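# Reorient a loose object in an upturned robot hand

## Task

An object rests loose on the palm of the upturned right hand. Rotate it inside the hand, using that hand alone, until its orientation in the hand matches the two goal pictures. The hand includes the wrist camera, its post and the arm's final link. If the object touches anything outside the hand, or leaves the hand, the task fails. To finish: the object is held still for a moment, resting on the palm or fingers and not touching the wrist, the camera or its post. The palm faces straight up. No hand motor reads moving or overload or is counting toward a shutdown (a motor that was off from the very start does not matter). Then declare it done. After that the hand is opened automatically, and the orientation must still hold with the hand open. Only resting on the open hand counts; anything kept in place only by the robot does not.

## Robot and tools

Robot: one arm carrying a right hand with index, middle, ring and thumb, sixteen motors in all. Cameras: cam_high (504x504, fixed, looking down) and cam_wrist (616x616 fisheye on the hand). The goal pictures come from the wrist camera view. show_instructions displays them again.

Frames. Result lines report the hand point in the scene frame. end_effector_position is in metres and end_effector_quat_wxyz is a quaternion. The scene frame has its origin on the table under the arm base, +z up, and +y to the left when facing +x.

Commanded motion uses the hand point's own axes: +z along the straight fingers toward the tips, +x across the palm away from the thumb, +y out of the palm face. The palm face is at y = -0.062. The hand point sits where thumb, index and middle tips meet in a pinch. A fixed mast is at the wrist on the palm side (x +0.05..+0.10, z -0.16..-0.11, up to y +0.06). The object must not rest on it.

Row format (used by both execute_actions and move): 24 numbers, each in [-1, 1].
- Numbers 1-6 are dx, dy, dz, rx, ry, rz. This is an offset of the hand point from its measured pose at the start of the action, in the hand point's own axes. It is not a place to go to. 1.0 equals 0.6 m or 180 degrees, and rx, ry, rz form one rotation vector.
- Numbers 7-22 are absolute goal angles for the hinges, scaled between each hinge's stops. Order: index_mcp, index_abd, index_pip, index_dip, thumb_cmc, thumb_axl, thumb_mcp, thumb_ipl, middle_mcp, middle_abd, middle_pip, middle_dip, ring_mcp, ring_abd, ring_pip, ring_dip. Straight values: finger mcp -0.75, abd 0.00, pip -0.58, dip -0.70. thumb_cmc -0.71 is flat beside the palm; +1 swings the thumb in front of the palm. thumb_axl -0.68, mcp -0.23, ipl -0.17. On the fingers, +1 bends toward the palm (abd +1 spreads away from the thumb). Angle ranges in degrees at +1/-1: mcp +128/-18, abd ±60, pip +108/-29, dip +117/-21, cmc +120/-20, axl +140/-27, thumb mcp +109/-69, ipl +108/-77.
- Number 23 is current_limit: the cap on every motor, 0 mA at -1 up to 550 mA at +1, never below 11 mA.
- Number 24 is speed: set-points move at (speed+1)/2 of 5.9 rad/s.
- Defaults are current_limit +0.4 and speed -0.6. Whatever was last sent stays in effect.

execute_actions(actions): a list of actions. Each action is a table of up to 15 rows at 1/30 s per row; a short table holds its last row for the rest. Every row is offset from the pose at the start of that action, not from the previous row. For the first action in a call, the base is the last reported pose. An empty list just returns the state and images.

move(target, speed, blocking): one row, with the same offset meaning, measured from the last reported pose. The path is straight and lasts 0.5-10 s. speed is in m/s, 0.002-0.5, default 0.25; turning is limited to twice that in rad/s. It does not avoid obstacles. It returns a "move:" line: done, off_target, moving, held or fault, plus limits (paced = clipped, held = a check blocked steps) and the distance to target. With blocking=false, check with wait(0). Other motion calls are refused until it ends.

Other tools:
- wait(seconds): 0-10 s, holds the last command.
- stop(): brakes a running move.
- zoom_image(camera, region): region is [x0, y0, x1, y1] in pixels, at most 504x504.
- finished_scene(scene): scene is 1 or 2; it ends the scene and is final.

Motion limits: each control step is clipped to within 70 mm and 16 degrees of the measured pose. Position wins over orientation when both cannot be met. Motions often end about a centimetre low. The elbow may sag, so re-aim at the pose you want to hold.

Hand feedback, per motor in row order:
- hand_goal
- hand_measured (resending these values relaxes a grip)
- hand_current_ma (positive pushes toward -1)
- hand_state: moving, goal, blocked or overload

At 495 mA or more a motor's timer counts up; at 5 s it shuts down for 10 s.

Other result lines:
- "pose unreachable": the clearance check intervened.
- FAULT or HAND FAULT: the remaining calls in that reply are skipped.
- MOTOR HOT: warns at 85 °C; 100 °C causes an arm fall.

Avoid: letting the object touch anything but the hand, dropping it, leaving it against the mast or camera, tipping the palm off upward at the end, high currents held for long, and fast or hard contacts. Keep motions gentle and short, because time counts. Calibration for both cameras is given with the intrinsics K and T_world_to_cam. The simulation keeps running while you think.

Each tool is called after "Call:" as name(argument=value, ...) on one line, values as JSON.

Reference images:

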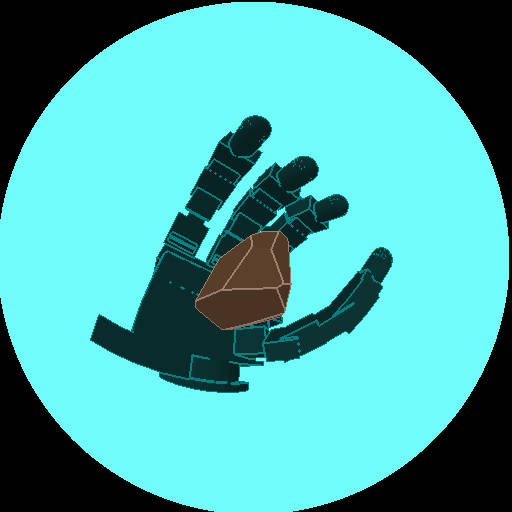

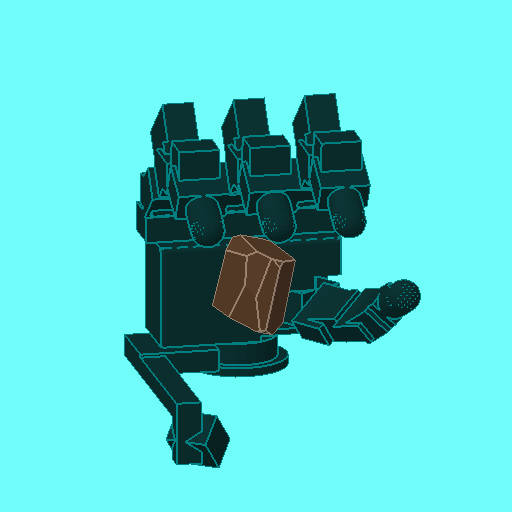

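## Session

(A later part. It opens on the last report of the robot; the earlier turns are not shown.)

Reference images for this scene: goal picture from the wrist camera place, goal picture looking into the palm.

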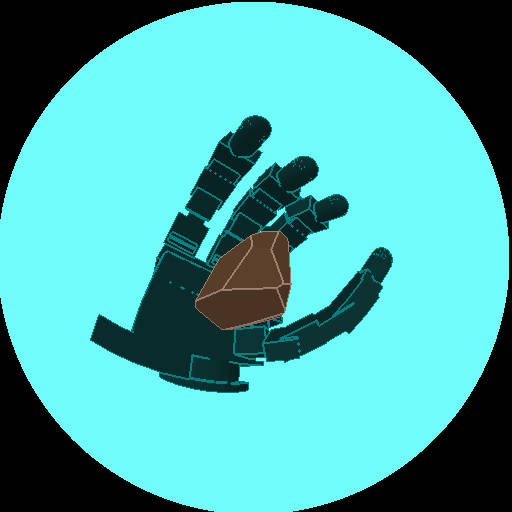

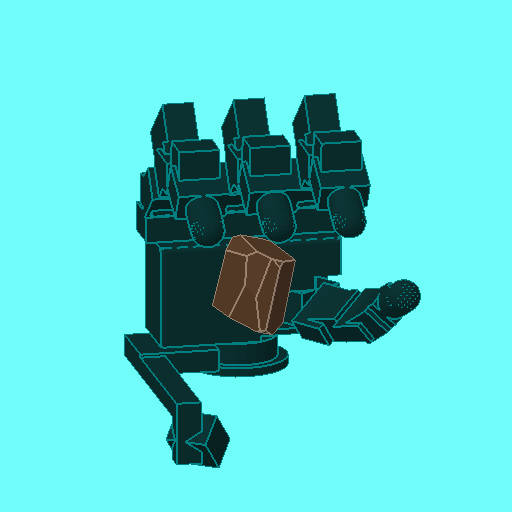

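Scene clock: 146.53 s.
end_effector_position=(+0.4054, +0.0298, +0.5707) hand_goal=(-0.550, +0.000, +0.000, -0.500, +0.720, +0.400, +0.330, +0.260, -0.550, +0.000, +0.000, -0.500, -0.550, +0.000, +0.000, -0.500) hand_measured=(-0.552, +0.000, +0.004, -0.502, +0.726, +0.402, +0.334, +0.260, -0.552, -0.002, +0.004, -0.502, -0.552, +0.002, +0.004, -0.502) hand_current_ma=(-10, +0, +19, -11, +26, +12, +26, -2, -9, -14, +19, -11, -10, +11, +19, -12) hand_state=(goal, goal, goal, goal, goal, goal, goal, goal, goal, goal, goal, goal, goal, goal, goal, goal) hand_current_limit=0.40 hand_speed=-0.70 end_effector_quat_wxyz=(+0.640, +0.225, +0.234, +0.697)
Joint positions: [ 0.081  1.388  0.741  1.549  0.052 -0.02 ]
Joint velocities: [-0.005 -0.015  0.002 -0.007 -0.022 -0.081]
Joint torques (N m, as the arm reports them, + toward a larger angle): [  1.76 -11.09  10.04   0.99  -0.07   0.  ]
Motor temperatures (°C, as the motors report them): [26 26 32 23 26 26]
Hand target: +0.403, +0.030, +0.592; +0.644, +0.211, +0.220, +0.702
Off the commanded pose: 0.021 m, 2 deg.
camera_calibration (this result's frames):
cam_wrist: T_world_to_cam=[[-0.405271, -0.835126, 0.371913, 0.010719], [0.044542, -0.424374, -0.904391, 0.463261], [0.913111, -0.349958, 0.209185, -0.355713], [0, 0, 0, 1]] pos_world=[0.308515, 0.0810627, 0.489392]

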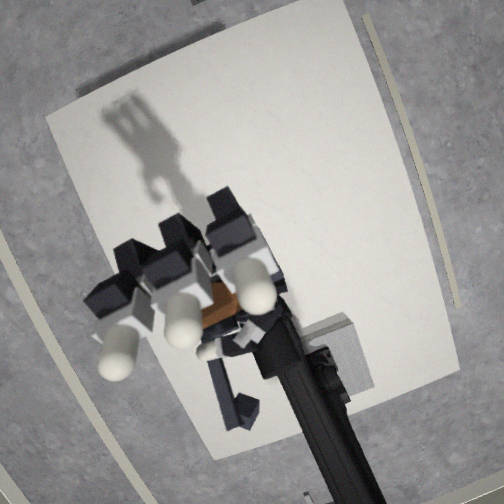

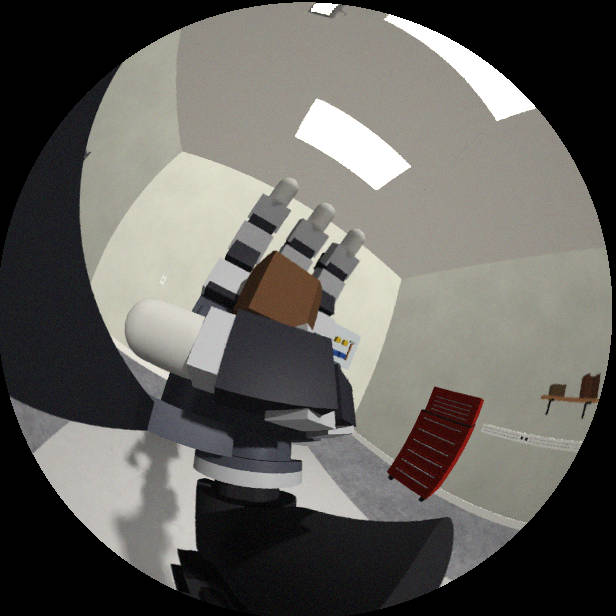

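Call:
move(target=[0,-0.13,0.05,0.40,0,0, -0.6,0.12,-0.3,0.45, 0.104,-0.266,-0.032,0.018, -0.6,0,-0.3,0.45, -0.6,-0.12,-0.3,0.45, 0.4,-0.85], speed=0.3)

Call:
zoom_image(camera="cam_wrist", region=[150, 130, 450, 430])

Call:
zoom_image(camera="cam_high", region=[130, 130, 350, 350])

Scene clock: 161.10 s.
end_effector_position=(+0.4842, +0.0329, +0.5154) hand_goal=(-0.600, +0.120, -0.300, +0.450, +0.104, -0.266, -0.032, +0.018, -0.600, +0.000, -0.300, +0.450, -0.600, -0.120, -0.300, +0.450) hand_measured=(-0.612, +0.118, -0.300, +0.448, +0.102, -0.266, -0.030, +0.020, -0.612, -0.002, -0.300, +0.448, -0.612, -0.118, -0.300, +0.446) hand_current_ma=(-61, -11, -2, -15, -12, +5, +15, +19, -61, -13, -2, -15, -63, +13, -2, -16) hand_state=(goal, goal, goal, goal, goal, goal, goal, goal, goal, goal, goal, goal, goal, goal, goal, goal) hand_current_limit=0.40 hand_speed=-0.85 end_effector_quat_wxyz=(+0.385, +0.568, +0.606, +0.403)
Joint positions: [ 0.081  0.924  0.974 -0.448  0.063  0.032]
Joint velocities: [-0.015  0.005  0.007  0.007 -0.007  0.022]
Joint torques (N m, as the arm reports them, + toward a larger angle): [ 2.41 -5.2  14.17  2.47  0.01  0.06]
Motor temperatures (°C, as the motors report them): [26 26 32 23 26 26]
Hand target: +0.485, +0.036, +0.550; +0.392, +0.561, +0.595, +0.421
Off the commanded pose: 0.031 m, 3 deg.
move: off_target
camera_calibration (this result's frames):
cam_wrist: T_world_to_cam=[[0.287989, -0.773585, 0.564472, -0.371117], [-0.834925, -0.491511, -0.247622, 0.500628], [0.469001, -0.39998, -0.787435, 0.315385], [0, 0, 0, 1]] pos_world=[0.37695, 0.0851211, 0.581797]

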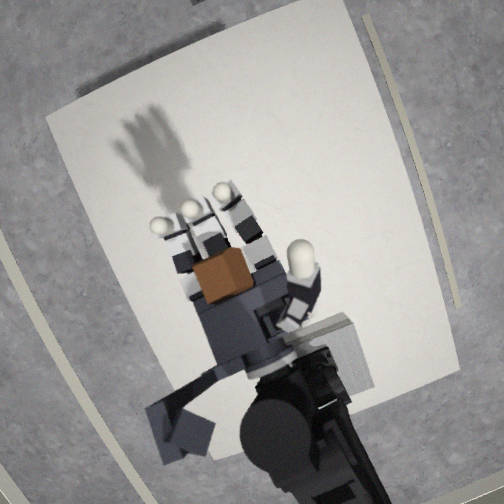

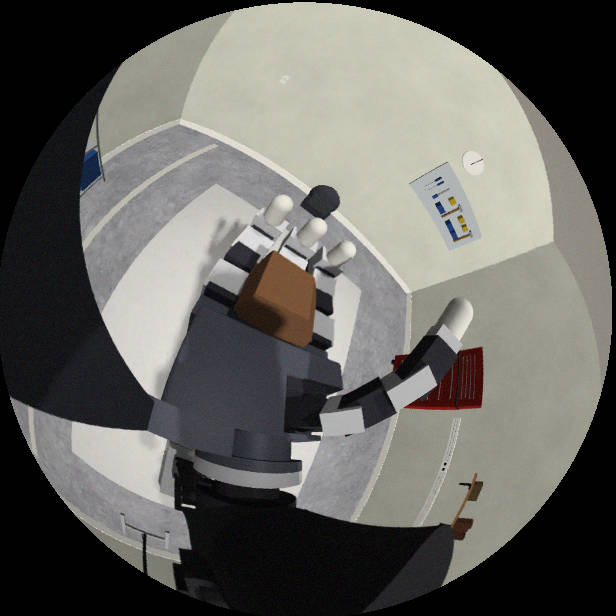

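Region (150, 130, 450, 430) of cam_wrist's 616x616 image, scaled by 1.680, with more detail than that image has.

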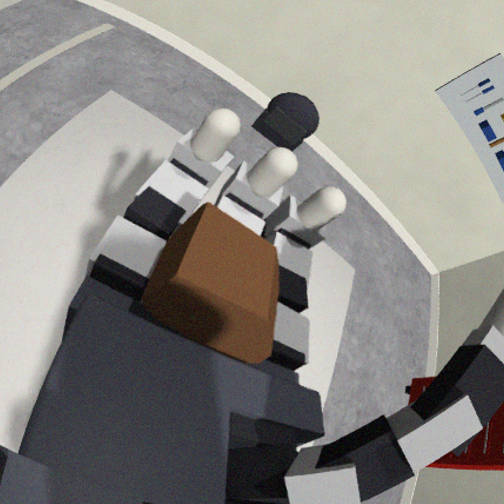

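Region (130, 130, 350, 350) of cam_high's 504x504 image, scaled by 2.291, with more detail than that image has.

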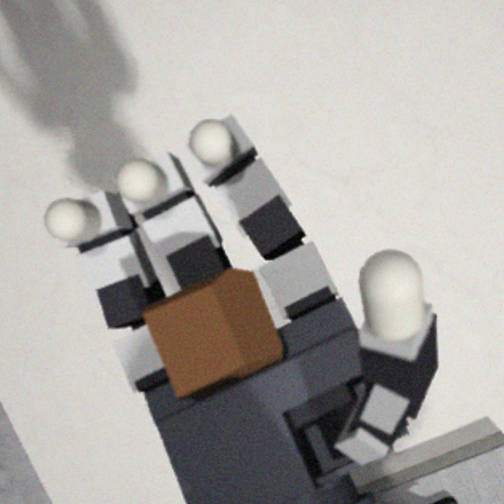

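Call:
move(target=[0,0.03,-0.01,0.075,0,0, -0.65,0.12,-0.3,0.45, 0.104,-0.266,-0.032,0.018, -0.65,0,-0.3,0.45, -0.65,-0.12,-0.3,0.45, 0.4,-0.85], speed=0.1)

Call:
zoom_image(camera="cam_high", region=[130, 150, 350, 370])

Scene clock: 166.53 s.
end_effector_position=(+0.4828, +0.0331, +0.4980) hand_goal=(-0.650, +0.120, -0.300, +0.450, +0.104, -0.266, -0.032, +0.018, -0.650, +0.000, -0.300, +0.450, -0.650, -0.120, -0.300, +0.450) hand_measured=(-0.660, +0.118, -0.300, +0.448, +0.102, -0.266, -0.030, +0.020, -0.660, -0.002, -0.300, +0.448, -0.660, -0.118, -0.300, +0.446) hand_current_ma=(-51, -11, -2, -15, -12, +4, +15, +19, -59, -13, -2, -15, -52, +13, -2, -16) hand_state=(goal, goal, goal, goal, goal, goal, goal, goal, goal, goal, goal, goal, goal, goal, goal, goal) hand_current_limit=0.40 hand_speed=-0.85 end_effector_quat_wxyz=(+0.308, +0.611, +0.659, +0.311)
Joint positions: [ 0.081  0.976  1.144 -0.844  0.059  0.032]
Joint velocities: [ 0.005 -0.005  0.007 -0.007 -0.066  0.051]
Joint torques (N m, as the arm reports them, + toward a larger angle): [ 1.93 -5.11 14.1   2.23  0.03  0.07]
Motor temperatures (°C, as the motors report them): [26 26 34 23 26 26]
Hand target: +0.485, +0.033, +0.533; +0.318, +0.608, +0.649, +0.328
Off the commanded pose: 0.036 m, 3 deg.
move: off_target
camera_calibration (this result's frames):
cam_wrist: T_world_to_cam=[[0.434042, -0.755927, 0.490083, -0.394776], [-0.868931, -0.494894, 0.00622197, 0.385407], [0.237836, -0.428549, -0.871653, 0.456888], [0, 0, 0, 1]] pos_world=[0.397577, 0.088113, 0.589323]

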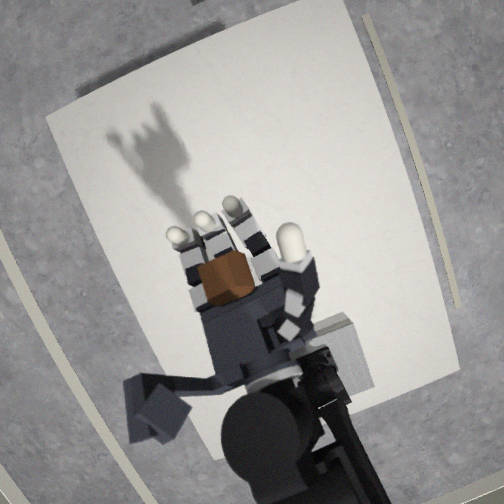

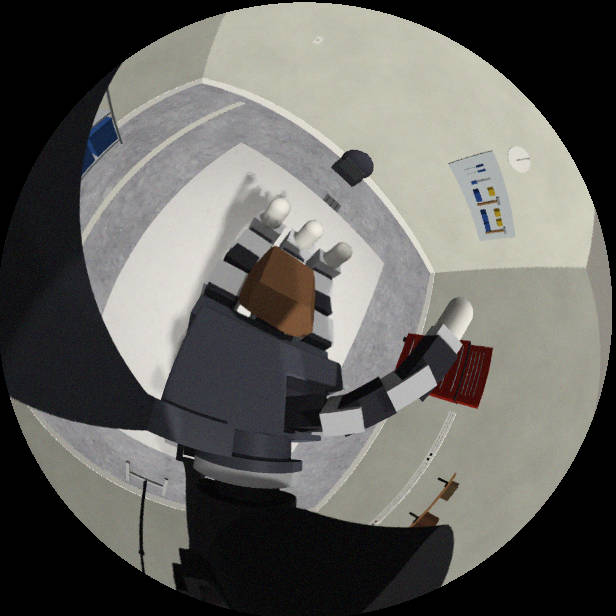

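Region (130, 150, 350, 370) of cam_high's 504x504 image, scaled by 2.291, with more detail than that image has.

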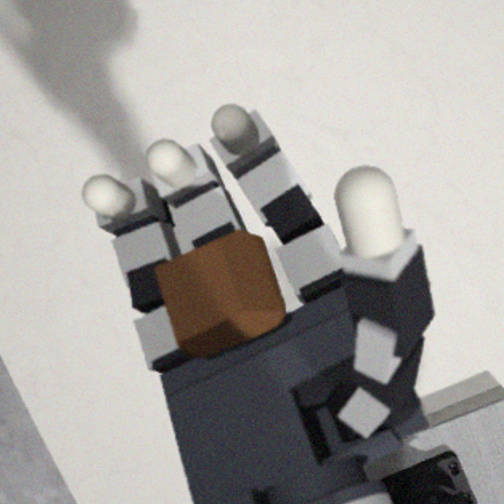

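Call:
execute_actions(actions=[[[0,0.047,-0.036,-0.016,0,0, -0.62,0.12,-0.55,0.7, 0.104,-0.266,-0.032,0.018, -0.62,0,-0.55,0.7, -0.62,-0.12,-0.55,0.7, 0.4,-0.75]],[[0,0.047,-0.036,-0.016,0,0, -0.62,0.12,-0.55,0.7, 0.104,-0.266,-0.032,0.018, -0.62,0,-0.55,0.7, -0.62,-0.12,-0.55,0.7, 0.4,-0.75]]])

Call:
zoom_image(camera="cam_high", region=[130, 150, 350, 370])

Scene clock: 171.73 s.
end_effector_position=(+0.4827, +0.0331, +0.4976) hand_goal=(-0.620, +0.120, -0.550, +0.700, +0.104, -0.266, -0.032, +0.018, -0.620, +0.000, -0.550, +0.700, -0.620, -0.120, -0.550, +0.700) hand_measured=(-0.644, +0.118, -0.550, +0.696, +0.102, -0.266, -0.030, +0.020, -0.646, -0.002, -0.550, +0.696, -0.644, -0.118, -0.550, +0.696) hand_current_ma=(-126, -11, +2, -17, -12, +4, +15, +19, -143, -13, +2, -17, -129, +13, +2, -18) hand_state=(blocked, goal, goal, goal, goal, goal, goal, goal, blocked, goal, goal, goal, blocked, goal, goal, goal) hand_current_limit=0.40 hand_speed=-0.75 end_effector_quat_wxyz=(+0.308, +0.612, +0.660, +0.310)
Joint positions: [ 0.081  0.976  1.144 -0.846  0.059  0.032]
Joint velocities: [-0.024 -0.015 -0.017 -0.002 -0.007  0.066]
Joint torques (N m, as the arm reports them, + toward a larger angle): [ 2.12 -6.41 13.24  2.39  0.22 -0.07]
Motor temperatures (°C, as the motors report them): [26 26 34 23 26 26]
Hand target: +0.482, +0.034, +0.532; +0.323, +0.604, +0.651, +0.327
Off the commanded pose: 0.036 m, 3 deg.
camera_calibration (this result's frames):
cam_wrist: T_world_to_cam=[[0.434766, -0.755841, 0.489574, -0.394652], [-0.868932, -0.494873, 0.00763373, 0.384583], [0.236507, -0.428725, -0.871928, 0.457367], [0, 0, 0, 1]] pos_world=[0.397587, 0.0881104, 0.589067]

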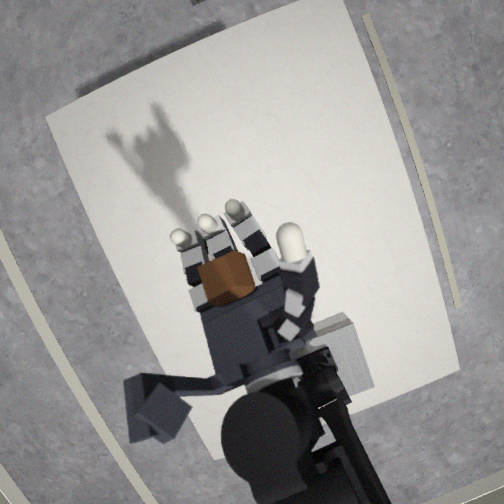

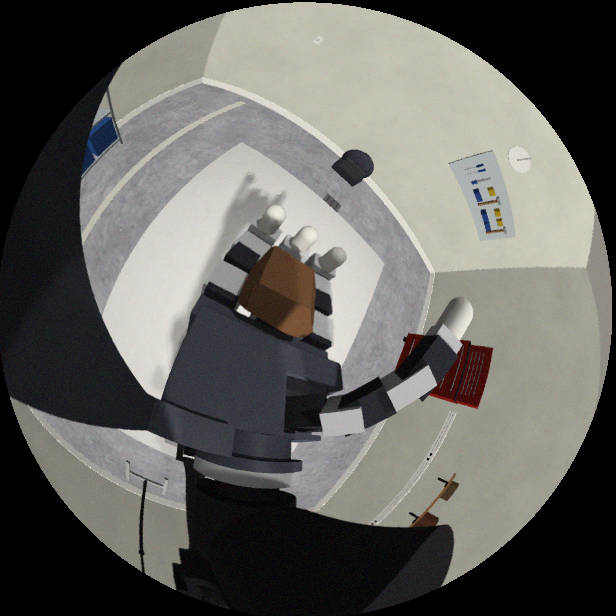

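Region (130, 150, 350, 370) of cam_high's 504x504 image, scaled by 2.291, with more detail than that image has.

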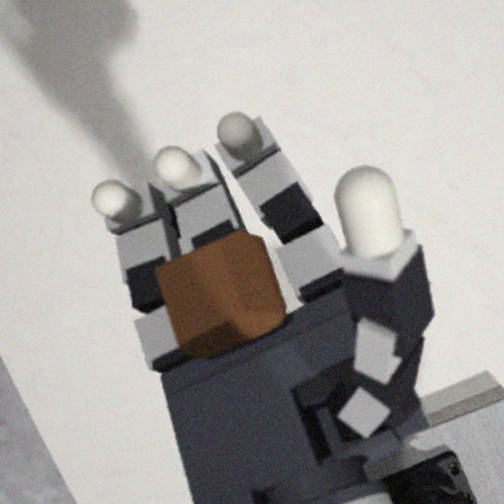

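Call:
execute_actions(actions=[[[0,0.047,-0.036,0.02,0,0, -0.2,0.12,-0.55,0.5, 0.104,-0.266,-0.032,0.018, -0.2,0,-0.55,0.5, -0.2,-0.12,-0.55,0.5, 0.4,-0.75]],[[0,0.042,-0.04,-0.016,0,0, -0.1,0.12,-0.55,0.5, 0.104,-0.266,-0.032,0.018, -0.1,0,-0.55,0.5, -0.1,-0.12,-0.55,0.5, 0.4,-0.75]]])

Call:
zoom_image(camera="cam_wrist", region=[150, 130, 450, 430])

Scene clock: 176.90 s.
end_effector_position=(+0.4803, +0.0329, +0.5003) hand_goal=(-0.100, +0.120, -0.550, +0.500, +0.104, -0.266, -0.032, +0.018, -0.100, +0.000, -0.550, +0.500, -0.100, -0.120, -0.550, +0.500) hand_measured=(-0.130, +0.118, -0.550, +0.502, +0.102, -0.266, -0.030, +0.020, -0.276, -0.002, -0.550, +0.502, -0.130, -0.118, -0.550, +0.502) hand_current_ma=(-140, -11, -1, +13, -12, +3, +15, +19, -385, -13, -1, +13, -142, +13, -1, +14) hand_state=(moving, goal, goal, goal, goal, goal, goal, goal, blocked, goal, goal, goal, moving, goal, goal, goal) hand_current_limit=0.40 hand_speed=-0.75 end_effector_quat_wxyz=(+0.278, +0.625, +0.676, +0.274)
Joint positions: [ 0.081  1.011  1.237 -1.006  0.059  0.032]
Joint velocities: [-0.024 -0.005 -0.002  0.002  0.007 -0.007]
Joint torques (N m, as the arm reports them, + toward a larger angle): [ 2.05 -6.84 13.08  2.35  0.24 -0.04]
Motor temperatures (°C, as the motors report them): [26 26 35 23 26 26]
Hand target: +0.479, +0.034, +0.534; +0.294, +0.618, +0.669, +0.292
Off the commanded pose: 0.035 m, 3 deg.
camera_calibration (this result's frames):
cam_wrist: T_world_to_cam=[[0.481268, -0.750367, 0.453134, -0.39942], [-0.864157, -0.492839, 0.101695, 0.332966], [0.147013, -0.440522, -0.885623, 0.510363], [0, 0, 0, 1]] pos_world=[0.404933, 0.0892131, 0.599119]

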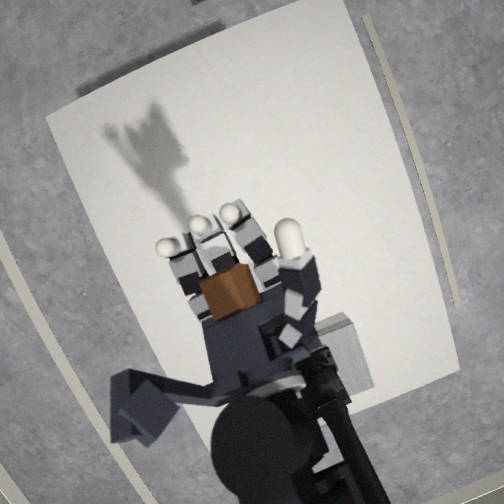

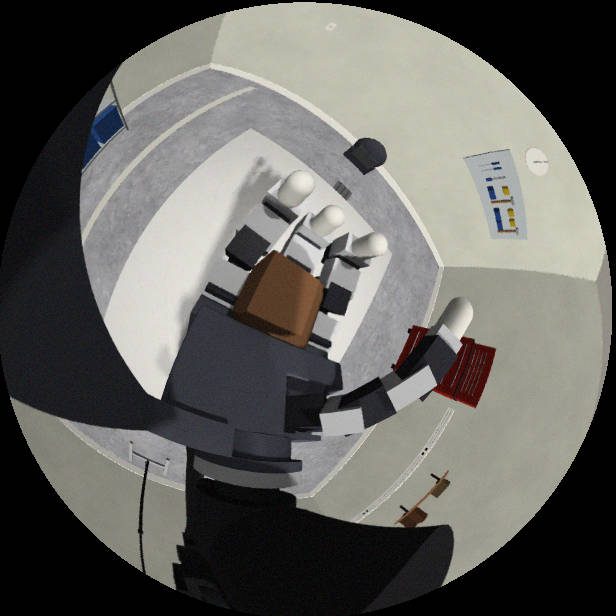

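Region (150, 130, 450, 430) of cam_wrist's 616x616 image, scaled by 1.680, with more detail than that image has.

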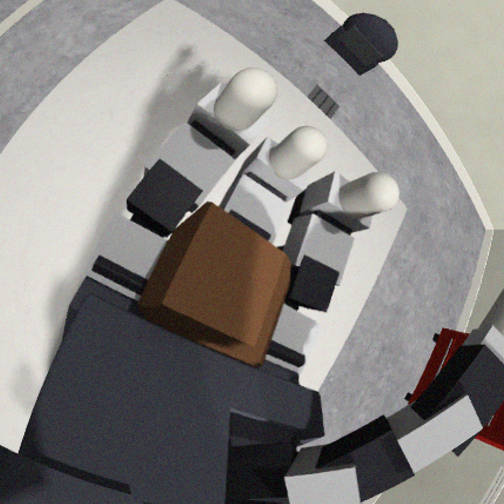

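Call:
move(target=[0,-0.028,-0.46,-0.62,0,0, -0.4,0,-0.15,0.0, 0.72,0.35,0.33,0.26, -0.4,0,-0.15,0.0, -0.4,0,-0.15,0.0, 0.4,-0.6], speed=0.28)

Scene clock: 209.23 s.
end_effector_position=(+0.2765, +0.0216, +0.6581) hand_goal=(-0.400, +0.000, -0.150, +0.000, +0.720, +0.350, +0.330, +0.260, -0.400, +0.000, -0.150, +0.000, -0.400, +0.000, -0.150, +0.000) hand_measured=(-0.402, +0.004, -0.152, +0.002, +0.726, +0.356, +0.334, +0.260, -0.402, -0.002, -0.152, +0.002, -0.402, -0.004, -0.152, +0.002) hand_current_ma=(-13, +15, -6, +14, +26, +34, +22, -3, -12, -13, -6, +13, -13, -14, -6, +14) hand_state=(goal, goal, goal, goal, goal, goal, goal, goal, goal, goal, goal, goal, goal, goal, goal, goal) hand_current_limit=0.40 hand_speed=-0.60 end_effector_quat_wxyz=(+0.655, +0.148, +0.174, +0.720)
Joint positions: [ 0.081  1.036  0.688  1.449  0.014 -0.026]
Joint velocities: [ 0.005 -0.005 -0.007 -0.002 -0.037 -0.007]
Joint torques (N m, as the arm reports them, + toward a larger angle): [ 1.86 -3.67 11.5   1.9  -0.02 -0.1 ]
Motor temperatures (°C, as the motors report them): [26 26 36 23 26 26]
Hand target: +0.268, +0.021, +0.678; +0.663, +0.126, +0.151, +0.722
Off the commanded pose: 0.023 m, 5 deg.
move: off_target
camera_calibration (this result's frames):
cam_wrist: T_world_to_cam=[[-0.457389, -0.839445, 0.293474, -0.0147674], [0.231192, -0.43092, -0.872272, 0.471997], [0.858688, -0.331119, 0.391171, -0.364231], [0, 0, 0, 1]] pos_world=[0.196884, 0.0703929, 0.55852]

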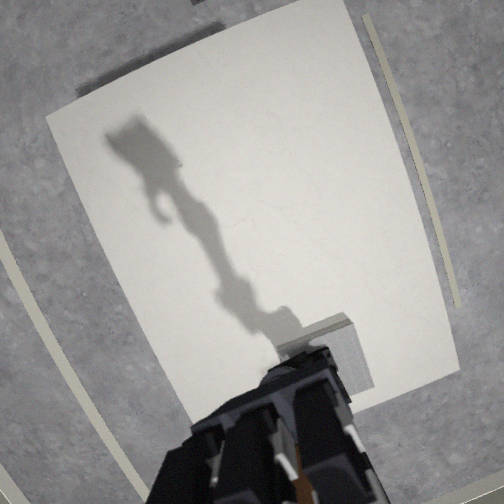

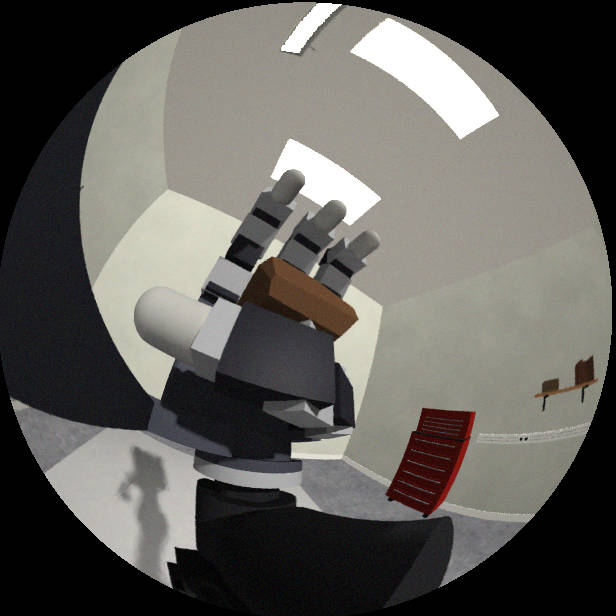

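Call:
move(target=[0,-0.38,-0.108,0.337,0,0, 0.1,0,-0.3,-0.3, 0.72,0.35,0.33,0.26, 0.1,0,-0.3,-0.3, 0.1,0,-0.3,-0.3, 0.2,-0.6], speed=0.28)

Call:
zoom_image(camera="cam_high", region=[150, 200, 370, 420])

Scene clock: 214.90 s.
end_effector_position=(+0.4470, +0.0352, +0.4562) hand_goal=(+0.100, +0.000, -0.300, -0.300, +0.720, +0.350, +0.330, +0.260, +0.100, +0.000, -0.300, -0.300, +0.100, +0.000, -0.300, -0.300) hand_measured=(+0.096, +0.004, -0.298, -0.296, +0.726, +0.352, +0.334, +0.260, +0.096, -0.002, -0.298, -0.296, +0.096, -0.004, -0.298, -0.296) hand_current_ma=(-25, +15, +10, +17, +30, +16, +25, -3, -24, -13, +10, +16, -25, -14, +10, +17) hand_state=(goal, goal, goal, goal, goal, goal, goal, goal, goal, goal, goal, goal, goal, goal, goal, goal) hand_current_limit=0.20 hand_speed=-0.60 end_effector_quat_wxyz=(+0.483, +0.472, +0.532, +0.511)
Joint positions: [ 0.081  0.919  0.554  0.344  0.041 -0.017]
Joint velocities: [-0.005 -0.015  0.002 -0.002 -0.022  0.007]
Joint torques (N m, as the arm reports them, + toward a larger angle): [ 1.72 -5.94 13.75  2.43  0.14  0.15]
Motor temperatures (°C, as the motors report them): [26 26 35 23 26 26]
Hand target: +0.447, +0.033, +0.499; +0.496, +0.462, +0.510, +0.530
Off the commanded pose: 0.043 m, 4 deg.
move: off_target
camera_calibration (this result's frames):
cam_wrist: T_world_to_cam=[[0.0890992, -0.769606, 0.632272, -0.267398], [-0.666747, -0.517672, -0.536157, 0.513427], [0.739939, -0.373794, -0.559256, 0.0609784], [0, 0, 0, 1]] pos_world=[0.32103, 0.082789, 0.478448]

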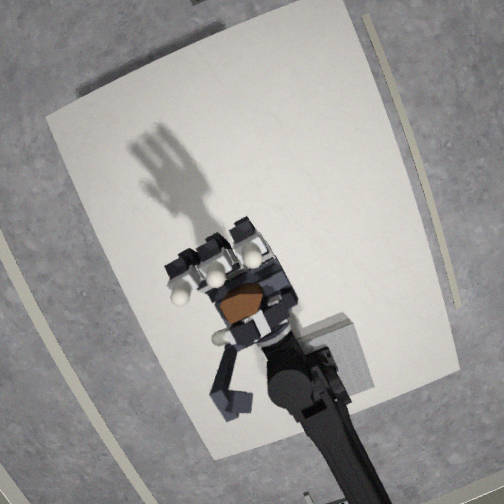

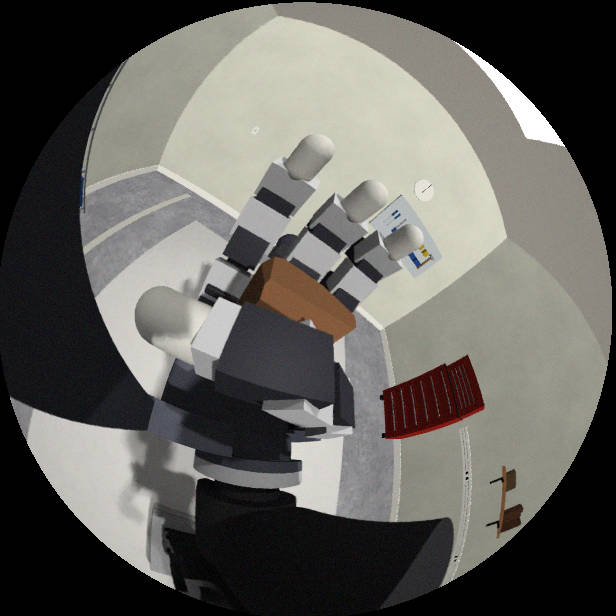

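Region (150, 200, 370, 420) of cam_high's 504x504 image, scaled by 2.291, with more detail than that image has.

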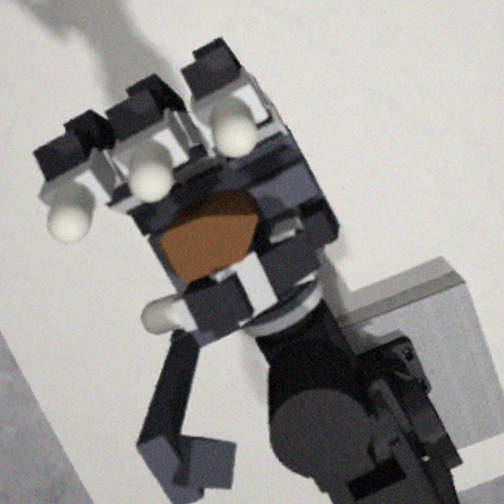

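Call:
execute_actions(actions=[[[0,0.06,0,-0.022,0,0.015, 0.1,0,-0.3,-0.3, 0.5,0.4,-0.23,-0.17, -0.55,0,1.0,0.31, -0.065,-0.15,1.0,0.02, 0.3,-0.3]],[[0,0.06,0,-0.02,0,0.005, 0.1,0,-0.3,-0.3, 0.5,0.4,-0.23,-0.17, -0.55,0,1.0,0.31, -0.065,-0.15,1.0,0.02, 0.3,-0.3]]])

Call:
zoom_image(camera="cam_high", region=[150, 200, 370, 420])

Scene clock: 242.77 s.
end_effector_position=(+0.4470, +0.0320, +0.4555) hand_goal=(+0.100, +0.000, -0.300, -0.300, +0.500, +0.400, -0.230, -0.170, -0.550, +0.000, +1.000, +0.310, -0.066, -0.150, +1.000, +0.020) hand_measured=(+0.096, +0.004, -0.298, -0.296, +0.500, +0.398, -0.228, -0.168, -0.558, -0.002, +0.714, +0.308, -0.072, -0.148, +0.742, +0.018) hand_current_ma=(-25, +14, +10, +17, +4, -15, +12, +13, -40, -12, -55, -11, -29, +13, -49, -12) hand_state=(goal, goal, goal, goal, goal, goal, goal, goal, goal, goal, moving, goal, goal, goal, moving, goal) hand_current_limit=0.30 hand_speed=-0.30 end_effector_quat_wxyz=(+0.477, +0.483, +0.522, +0.517)
Joint positions: [0.086 0.919 0.554 0.344 0.055 0.018]
Joint velocities: [-0.024 -0.005  0.002 -0.007 -0.095  0.007]
Joint torques (N m, as the arm reports them, + toward a larger angle): [ 2.25 -5.55 12.38  3.23  0.15  0.07]
Motor temperatures (°C, as the motors report them): [26 26 38 23 26 26]
Hand target: +0.446, +0.033, +0.491; +0.487, +0.471, +0.502, +0.537
Off the commanded pose: 0.036 m, 4 deg.
camera_calibration (this result's frames):
cam_wrist: T_world_to_cam=[[0.0830022, -0.791511, 0.605492, -0.253791], [-0.673228, -0.492515, -0.551537, 0.520455], [0.734762, -0.361855, -0.573747, 0.0679188], [0, 0, 0, 1]] pos_world=[0.321546, 0.0800308, 0.479687]

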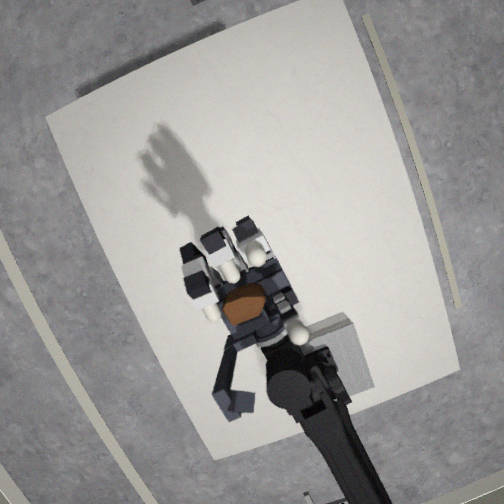

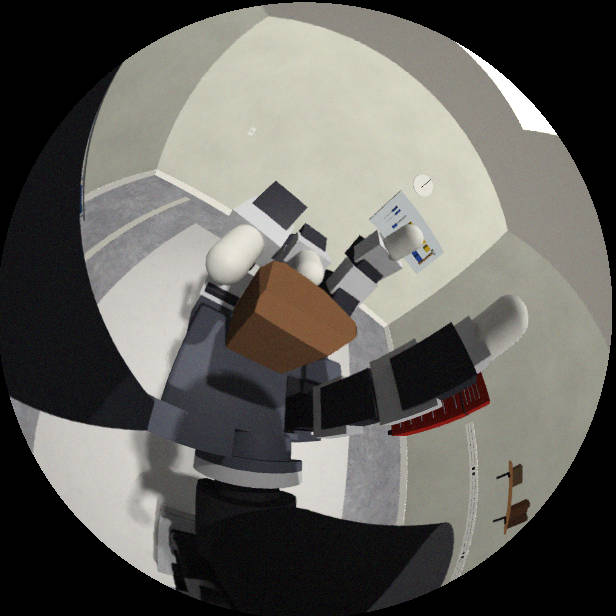

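Region (150, 200, 370, 420) of cam_high's 504x504 image, scaled by 2.291, with more detail than that image has.

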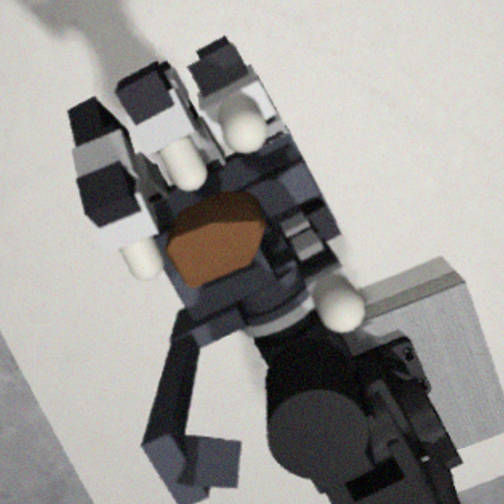

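Call:
execute_actions(actions=[[[0,0.06,0,-0.02,0,0.005, 0.1,0,-0.3,-0.3, 0.5,0.4,-0.23,-0.17, -0.55,0,1.0,0.31, -0.065,0.4,1.0,0.02, 0.4,-0.6]],[[0,0.06,0,-0.02,0,0.005, 0.1,0,-0.3,-0.3, 0.5,0.4,-0.23,-0.17, -0.55,0,1.0,0.31, -0.065,0.85,1.0,0.02, 0.4,-0.6]]])

Call:
zoom_image(camera="cam_high", region=[150, 200, 370, 420])

Scene clock: 246.93 s.
end_effector_position=(+0.4470, +0.0311, +0.4554) hand_goal=(+0.100, +0.000, -0.300, -0.300, +0.500, +0.400, -0.230, -0.170, -0.550, +0.000, +1.000, +0.310, -0.066, +0.850, +1.000, +0.020) hand_measured=(+0.096, +0.002, -0.298, -0.296, +0.500, +0.398, -0.228, -0.168, -0.558, +0.000, +0.998, +0.308, -0.072, +0.840, +1.000, +0.018) hand_current_ma=(-25, +14, +10, +17, +4, -15, +12, +13, -40, -4, -6, -10, -28, -12, -1, -9) hand_state=(goal, goal, goal, goal, goal, goal, goal, goal, goal, goal, goal, goal, goal, moving, goal, goal) hand_current_limit=0.40 hand_speed=-0.60 end_effector_quat_wxyz=(+0.476, +0.485, +0.520, +0.517)
Joint positions: [0.086 0.919 0.554 0.344 0.058 0.022]
Joint velocities: [-0.015 -0.015  0.007 -0.002 -0.037 -0.022]
Joint torques (N m, as the arm reports them, + toward a larger angle): [ 2.32 -5.76 12.51  3.22  0.14  0.07]
Motor temperatures (°C, as the motors report them): [26 26 37 23 26 26]
Hand target: +0.446, +0.032, +0.491; +0.487, +0.473, +0.501, +0.537
Off the commanded pose: 0.036 m, 4 deg.
camera_calibration (this result's frames):
cam_wrist: T_world_to_cam=[[0.081029, -0.794473, 0.60187, -0.251784], [-0.674734, -0.488173, -0.553553, 0.521436], [0.7336, -0.361248, -0.575614, 0.0689043], [0, 0, 0, 1]] pos_world=[0.321684, 0.079407, 0.479847]

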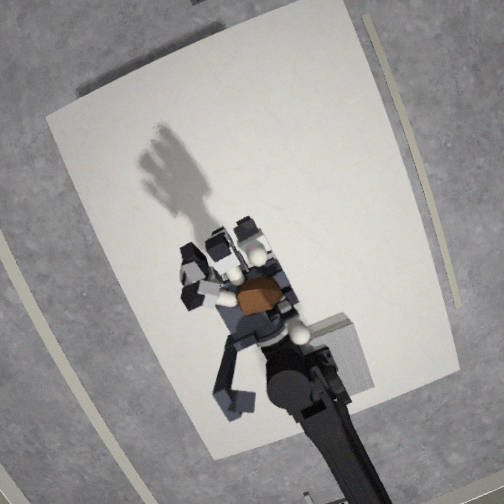

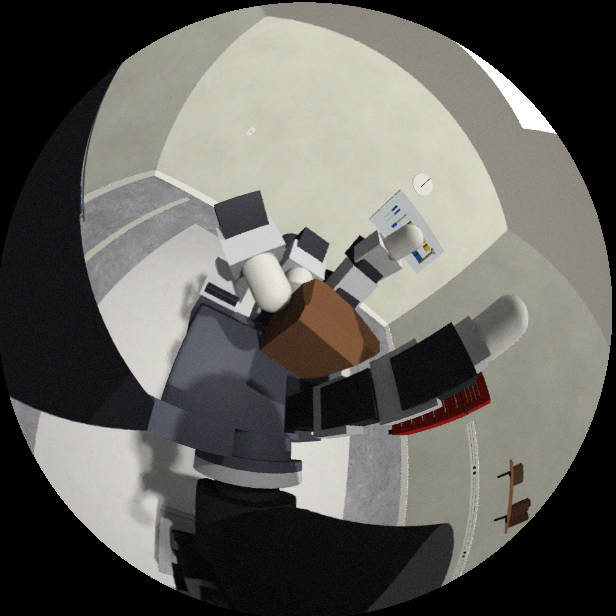

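Region (150, 200, 370, 420) of cam_high's 504x504 image, scaled by 2.291, with more detail than that image has.

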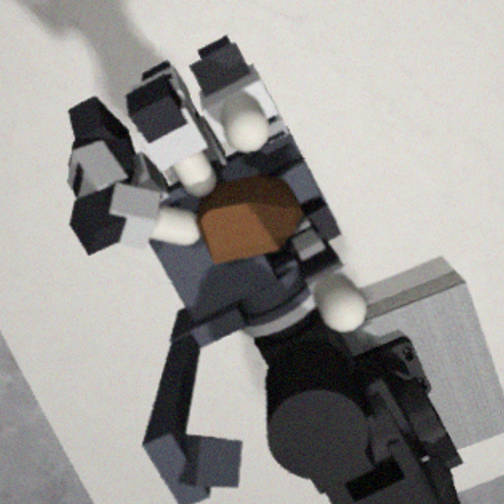

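Call:
execute_actions(actions=[[[0,0.06,0,-0.02,0,0.005, 0.1,0,-0.3,-0.3, 0.5,0.4,-0.23,-0.17, -0.55,0.25,1.0,0.31, -0.065,0.0,1.0,0.02, 0.5,-0.3]],[[0,0.06,0,-0.02,0,0.005, 0.1,0,-0.3,-0.3, 0.5,0.4,-0.23,-0.17, -0.065,0.25,1.0,0.02, -0.065,0.0,1.0,0.02, 0.4,-0.6]]])

Call:
zoom_image(camera="cam_high", region=[150, 200, 370, 420])

Scene clock: 252.90 s.
end_effector_position=(+0.4470, +0.0303, +0.4552) hand_goal=(+0.100, +0.000, -0.300, -0.300, +0.500, +0.400, -0.230, -0.170, -0.066, +0.250, +1.000, +0.020, -0.066, +0.000, +1.000, +0.020) hand_measured=(+0.096, +0.002, -0.298, -0.296, +0.484, +0.398, -0.232, -0.168, -0.282, +0.240, +0.990, +0.026, -0.072, +0.004, +1.000, +0.018) hand_current_ma=(-25, +14, +10, +17, -94, -15, -11, +13, -374, -64, -62, +32, -28, +15, -1, -9) hand_state=(goal, goal, goal, goal, moving, goal, goal, goal, moving, moving, moving, goal, goal, goal, goal, goal) hand_current_limit=0.40 hand_speed=-0.60 end_effector_quat_wxyz=(+0.475, +0.487, +0.518, +0.518)
Joint positions: [0.086 0.919 0.554 0.344 0.06  0.027]
Joint velocities: [ 0.005 -0.015 -0.007 -0.002 -0.051  0.037]
Joint torques (N m, as the arm reports them, + toward a larger angle): [ 2.25 -5.97 12.61  3.21  0.15  0.08]
Motor temperatures (°C, as the motors report them): [26 26 37 23 26 26]
Hand target: +0.446, +0.031, +0.491; +0.486, +0.475, +0.499, +0.538
Off the commanded pose: 0.036 m, 4 deg.
camera_calibration (this result's frames):
cam_wrist: T_world_to_cam=[[0.0793606, -0.797613, 0.597926, -0.249733], [-0.676058, -0.483859, -0.555721, 0.522425], [0.732562, -0.36013, -0.577632, 0.0698918], [0, 0, 0, 1]] pos_world=[0.321809, 0.0787598, 0.480017]

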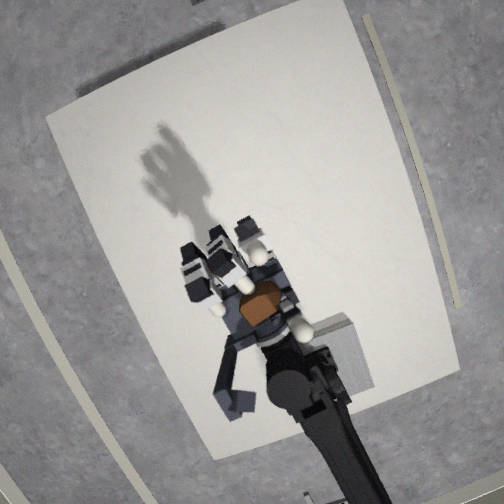

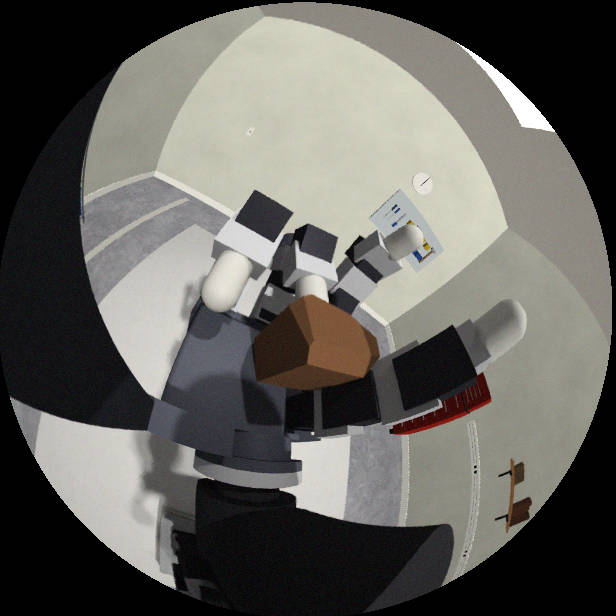

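Region (150, 200, 370, 420) of cam_high's 504x504 image, scaled by 2.291, with more detail than that image has.

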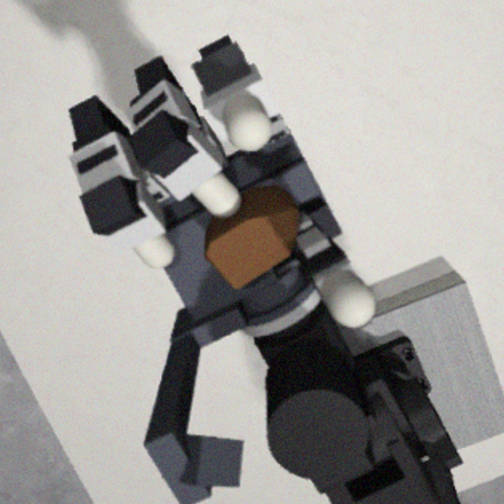

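Call:
execute_actions(actions=[[[0,0.06,0,-0.02,0,0.003, 0.1,0,-0.3,-0.3, 0.5,0.4,-0.23,-0.17, -0.36,-0.05,1.0,0.02, -0.065,0.0,1.0,0.02, 0.4,-0.5],[0,0.06,0,-0.02,0,0.003, 0.1,0,-0.3,-0.3, 0.5,0.4,-0.23,-0.17, -0.36,-0.05,1.0,0.02, -0.065,0.0,1.0,0.02, 0.4,-0.5],[0,0.06,0,-0.02,0,0.003, 0.1,0,-0.3,-0.3, 0.5,0.4,-0.23,-0.17, -0.36,-0.05,1.0,0.02, -0.065,0.0,1.0,0.02, 0.4,-0.5],[0,0.06,0,-0.02,0,0.003, 0.1,0,-0.3,-0.3, 0.5,0.4,-0.23,-0.17, -0.36,-0.05,1.0,0.02, -0.065,0.0,1.0,0.02, 0.4,-0.5],[0,0.06,0,-0.02,0,0.003, 0.1,0,-0.3,-0.3, 0.5,0.4,-0.23,-0.17, -0.36,-0.05,1.0,0.02, -0.065,0.0,1.0,0.02, 0.4,-0.5],[0,0.06,0,-0.02,0,0.003, 0.1,0,-0.3,-0.3, 0.5,0.4,-0.23,-0.17, -0.36,-0.05,1.0,0.02, -0.065,0.0,1.0,0.02, 0.4,-0.5],[0,0.06,0,-0.02,0,0.003, 0.1,0,-0.3,-0.3, 0.5,0.4,-0.23,-0.17, -0.065,-0.05,1.0,0.02, -0.065,0.0,1.0,0.02, 0.4,-0.6]],[[0,0.06,0,-0.02,0,0.003, 0.1,0,-0.3,-0.3, 0.5,0.4,-0.23,-0.17, 0.15,-0.05,0.85,-0.05, -0.065,0.0,1.0,0.02, 0.4,-0.6]]])

Call:
zoom_image(camera="cam_high", region=[150, 200, 370, 420])

Scene clock: 259.83 s.
end_effector_position=(+0.4470, +0.0303, +0.4552) hand_goal=(+0.100, +0.000, -0.300, -0.300, +0.500, +0.400, -0.230, -0.170, +0.150, -0.050, +0.850, -0.050, -0.066, +0.000, +1.000, +0.020) hand_measured=(+0.096, +0.002, -0.298, -0.296, +0.472, +0.396, -0.234, -0.168, -0.052, -0.068, +0.844, -0.048, -0.072, +0.004, +1.000, +0.018) hand_current_ma=(-25, +14, +10, +17, -143, -19, -29, +12, -384, -90, -38, +11, -28, +15, -1, -9) hand_state=(goal, goal, goal, goal, blocked, goal, goal, goal, blocked, goal, goal, goal, goal, goal, goal, goal) hand_current_limit=0.40 hand_speed=-0.60 end_effector_quat_wxyz=(+0.475, +0.487, +0.518, +0.518)
Joint positions: [0.086 0.919 0.554 0.344 0.06  0.027]
Joint velocities: [-0.005 -0.015  0.002 -0.007  0.051  0.037]
Joint torques (N m, as the arm reports them, + toward a larger angle): [ 2.02 -5.79 12.45  3.21  0.11  0.02]
Motor temperatures (°C, as the motors report them): [26 26 37 23 26 26]
Hand target: +0.446, +0.030, +0.490; +0.488, +0.474, +0.499, +0.537
Off the commanded pose: 0.036 m, 4 deg.
camera_calibration (this result's frames):
cam_wrist: T_world_to_cam=[[0.0793606, -0.797613, 0.597926, -0.249733], [-0.676058, -0.483859, -0.555721, 0.522425], [0.732562, -0.36013, -0.577632, 0.0698918], [0, 0, 0, 1]] pos_world=[0.321809, 0.0787598, 0.480017]

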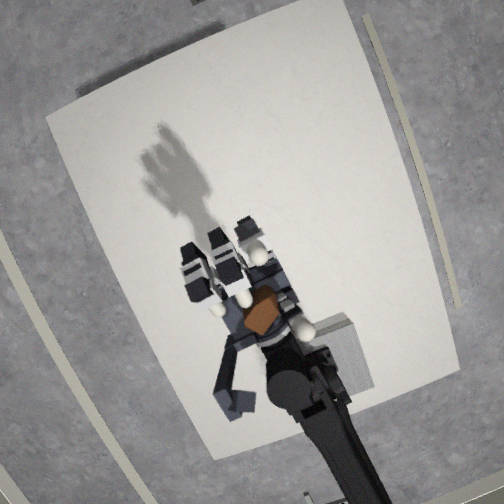

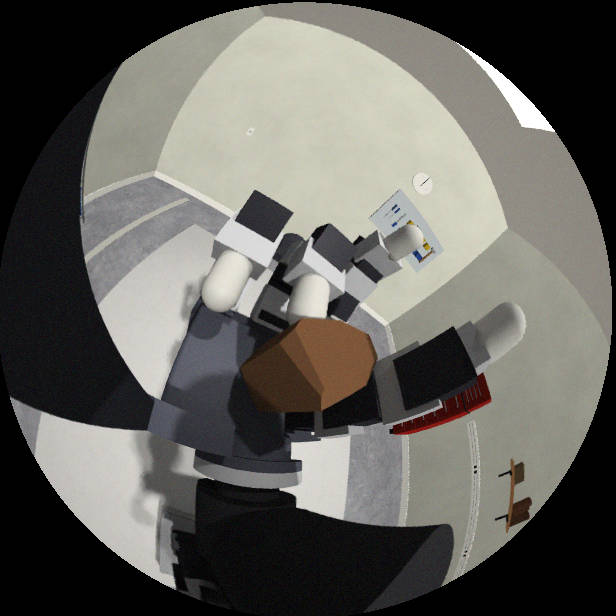

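Region (150, 200, 370, 420) of cam_high's 504x504 image, scaled by 2.291, with more detail than that image has.

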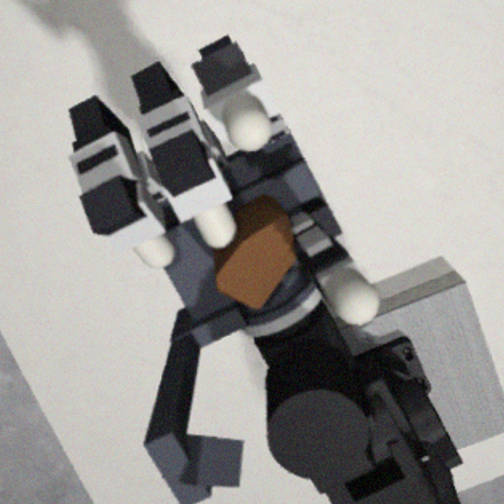

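Call:
zoom_image(camera="cam_wrist", region=[200, 260, 420, 480])

Region (200, 260, 420, 480) of cam_wrist's 616x616 image, scaled by 2.291, with more detail than that image has.

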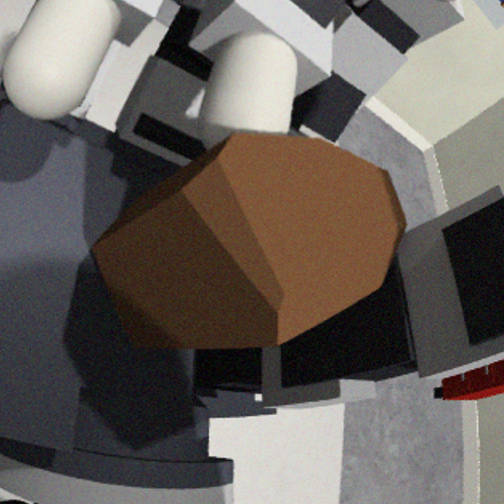

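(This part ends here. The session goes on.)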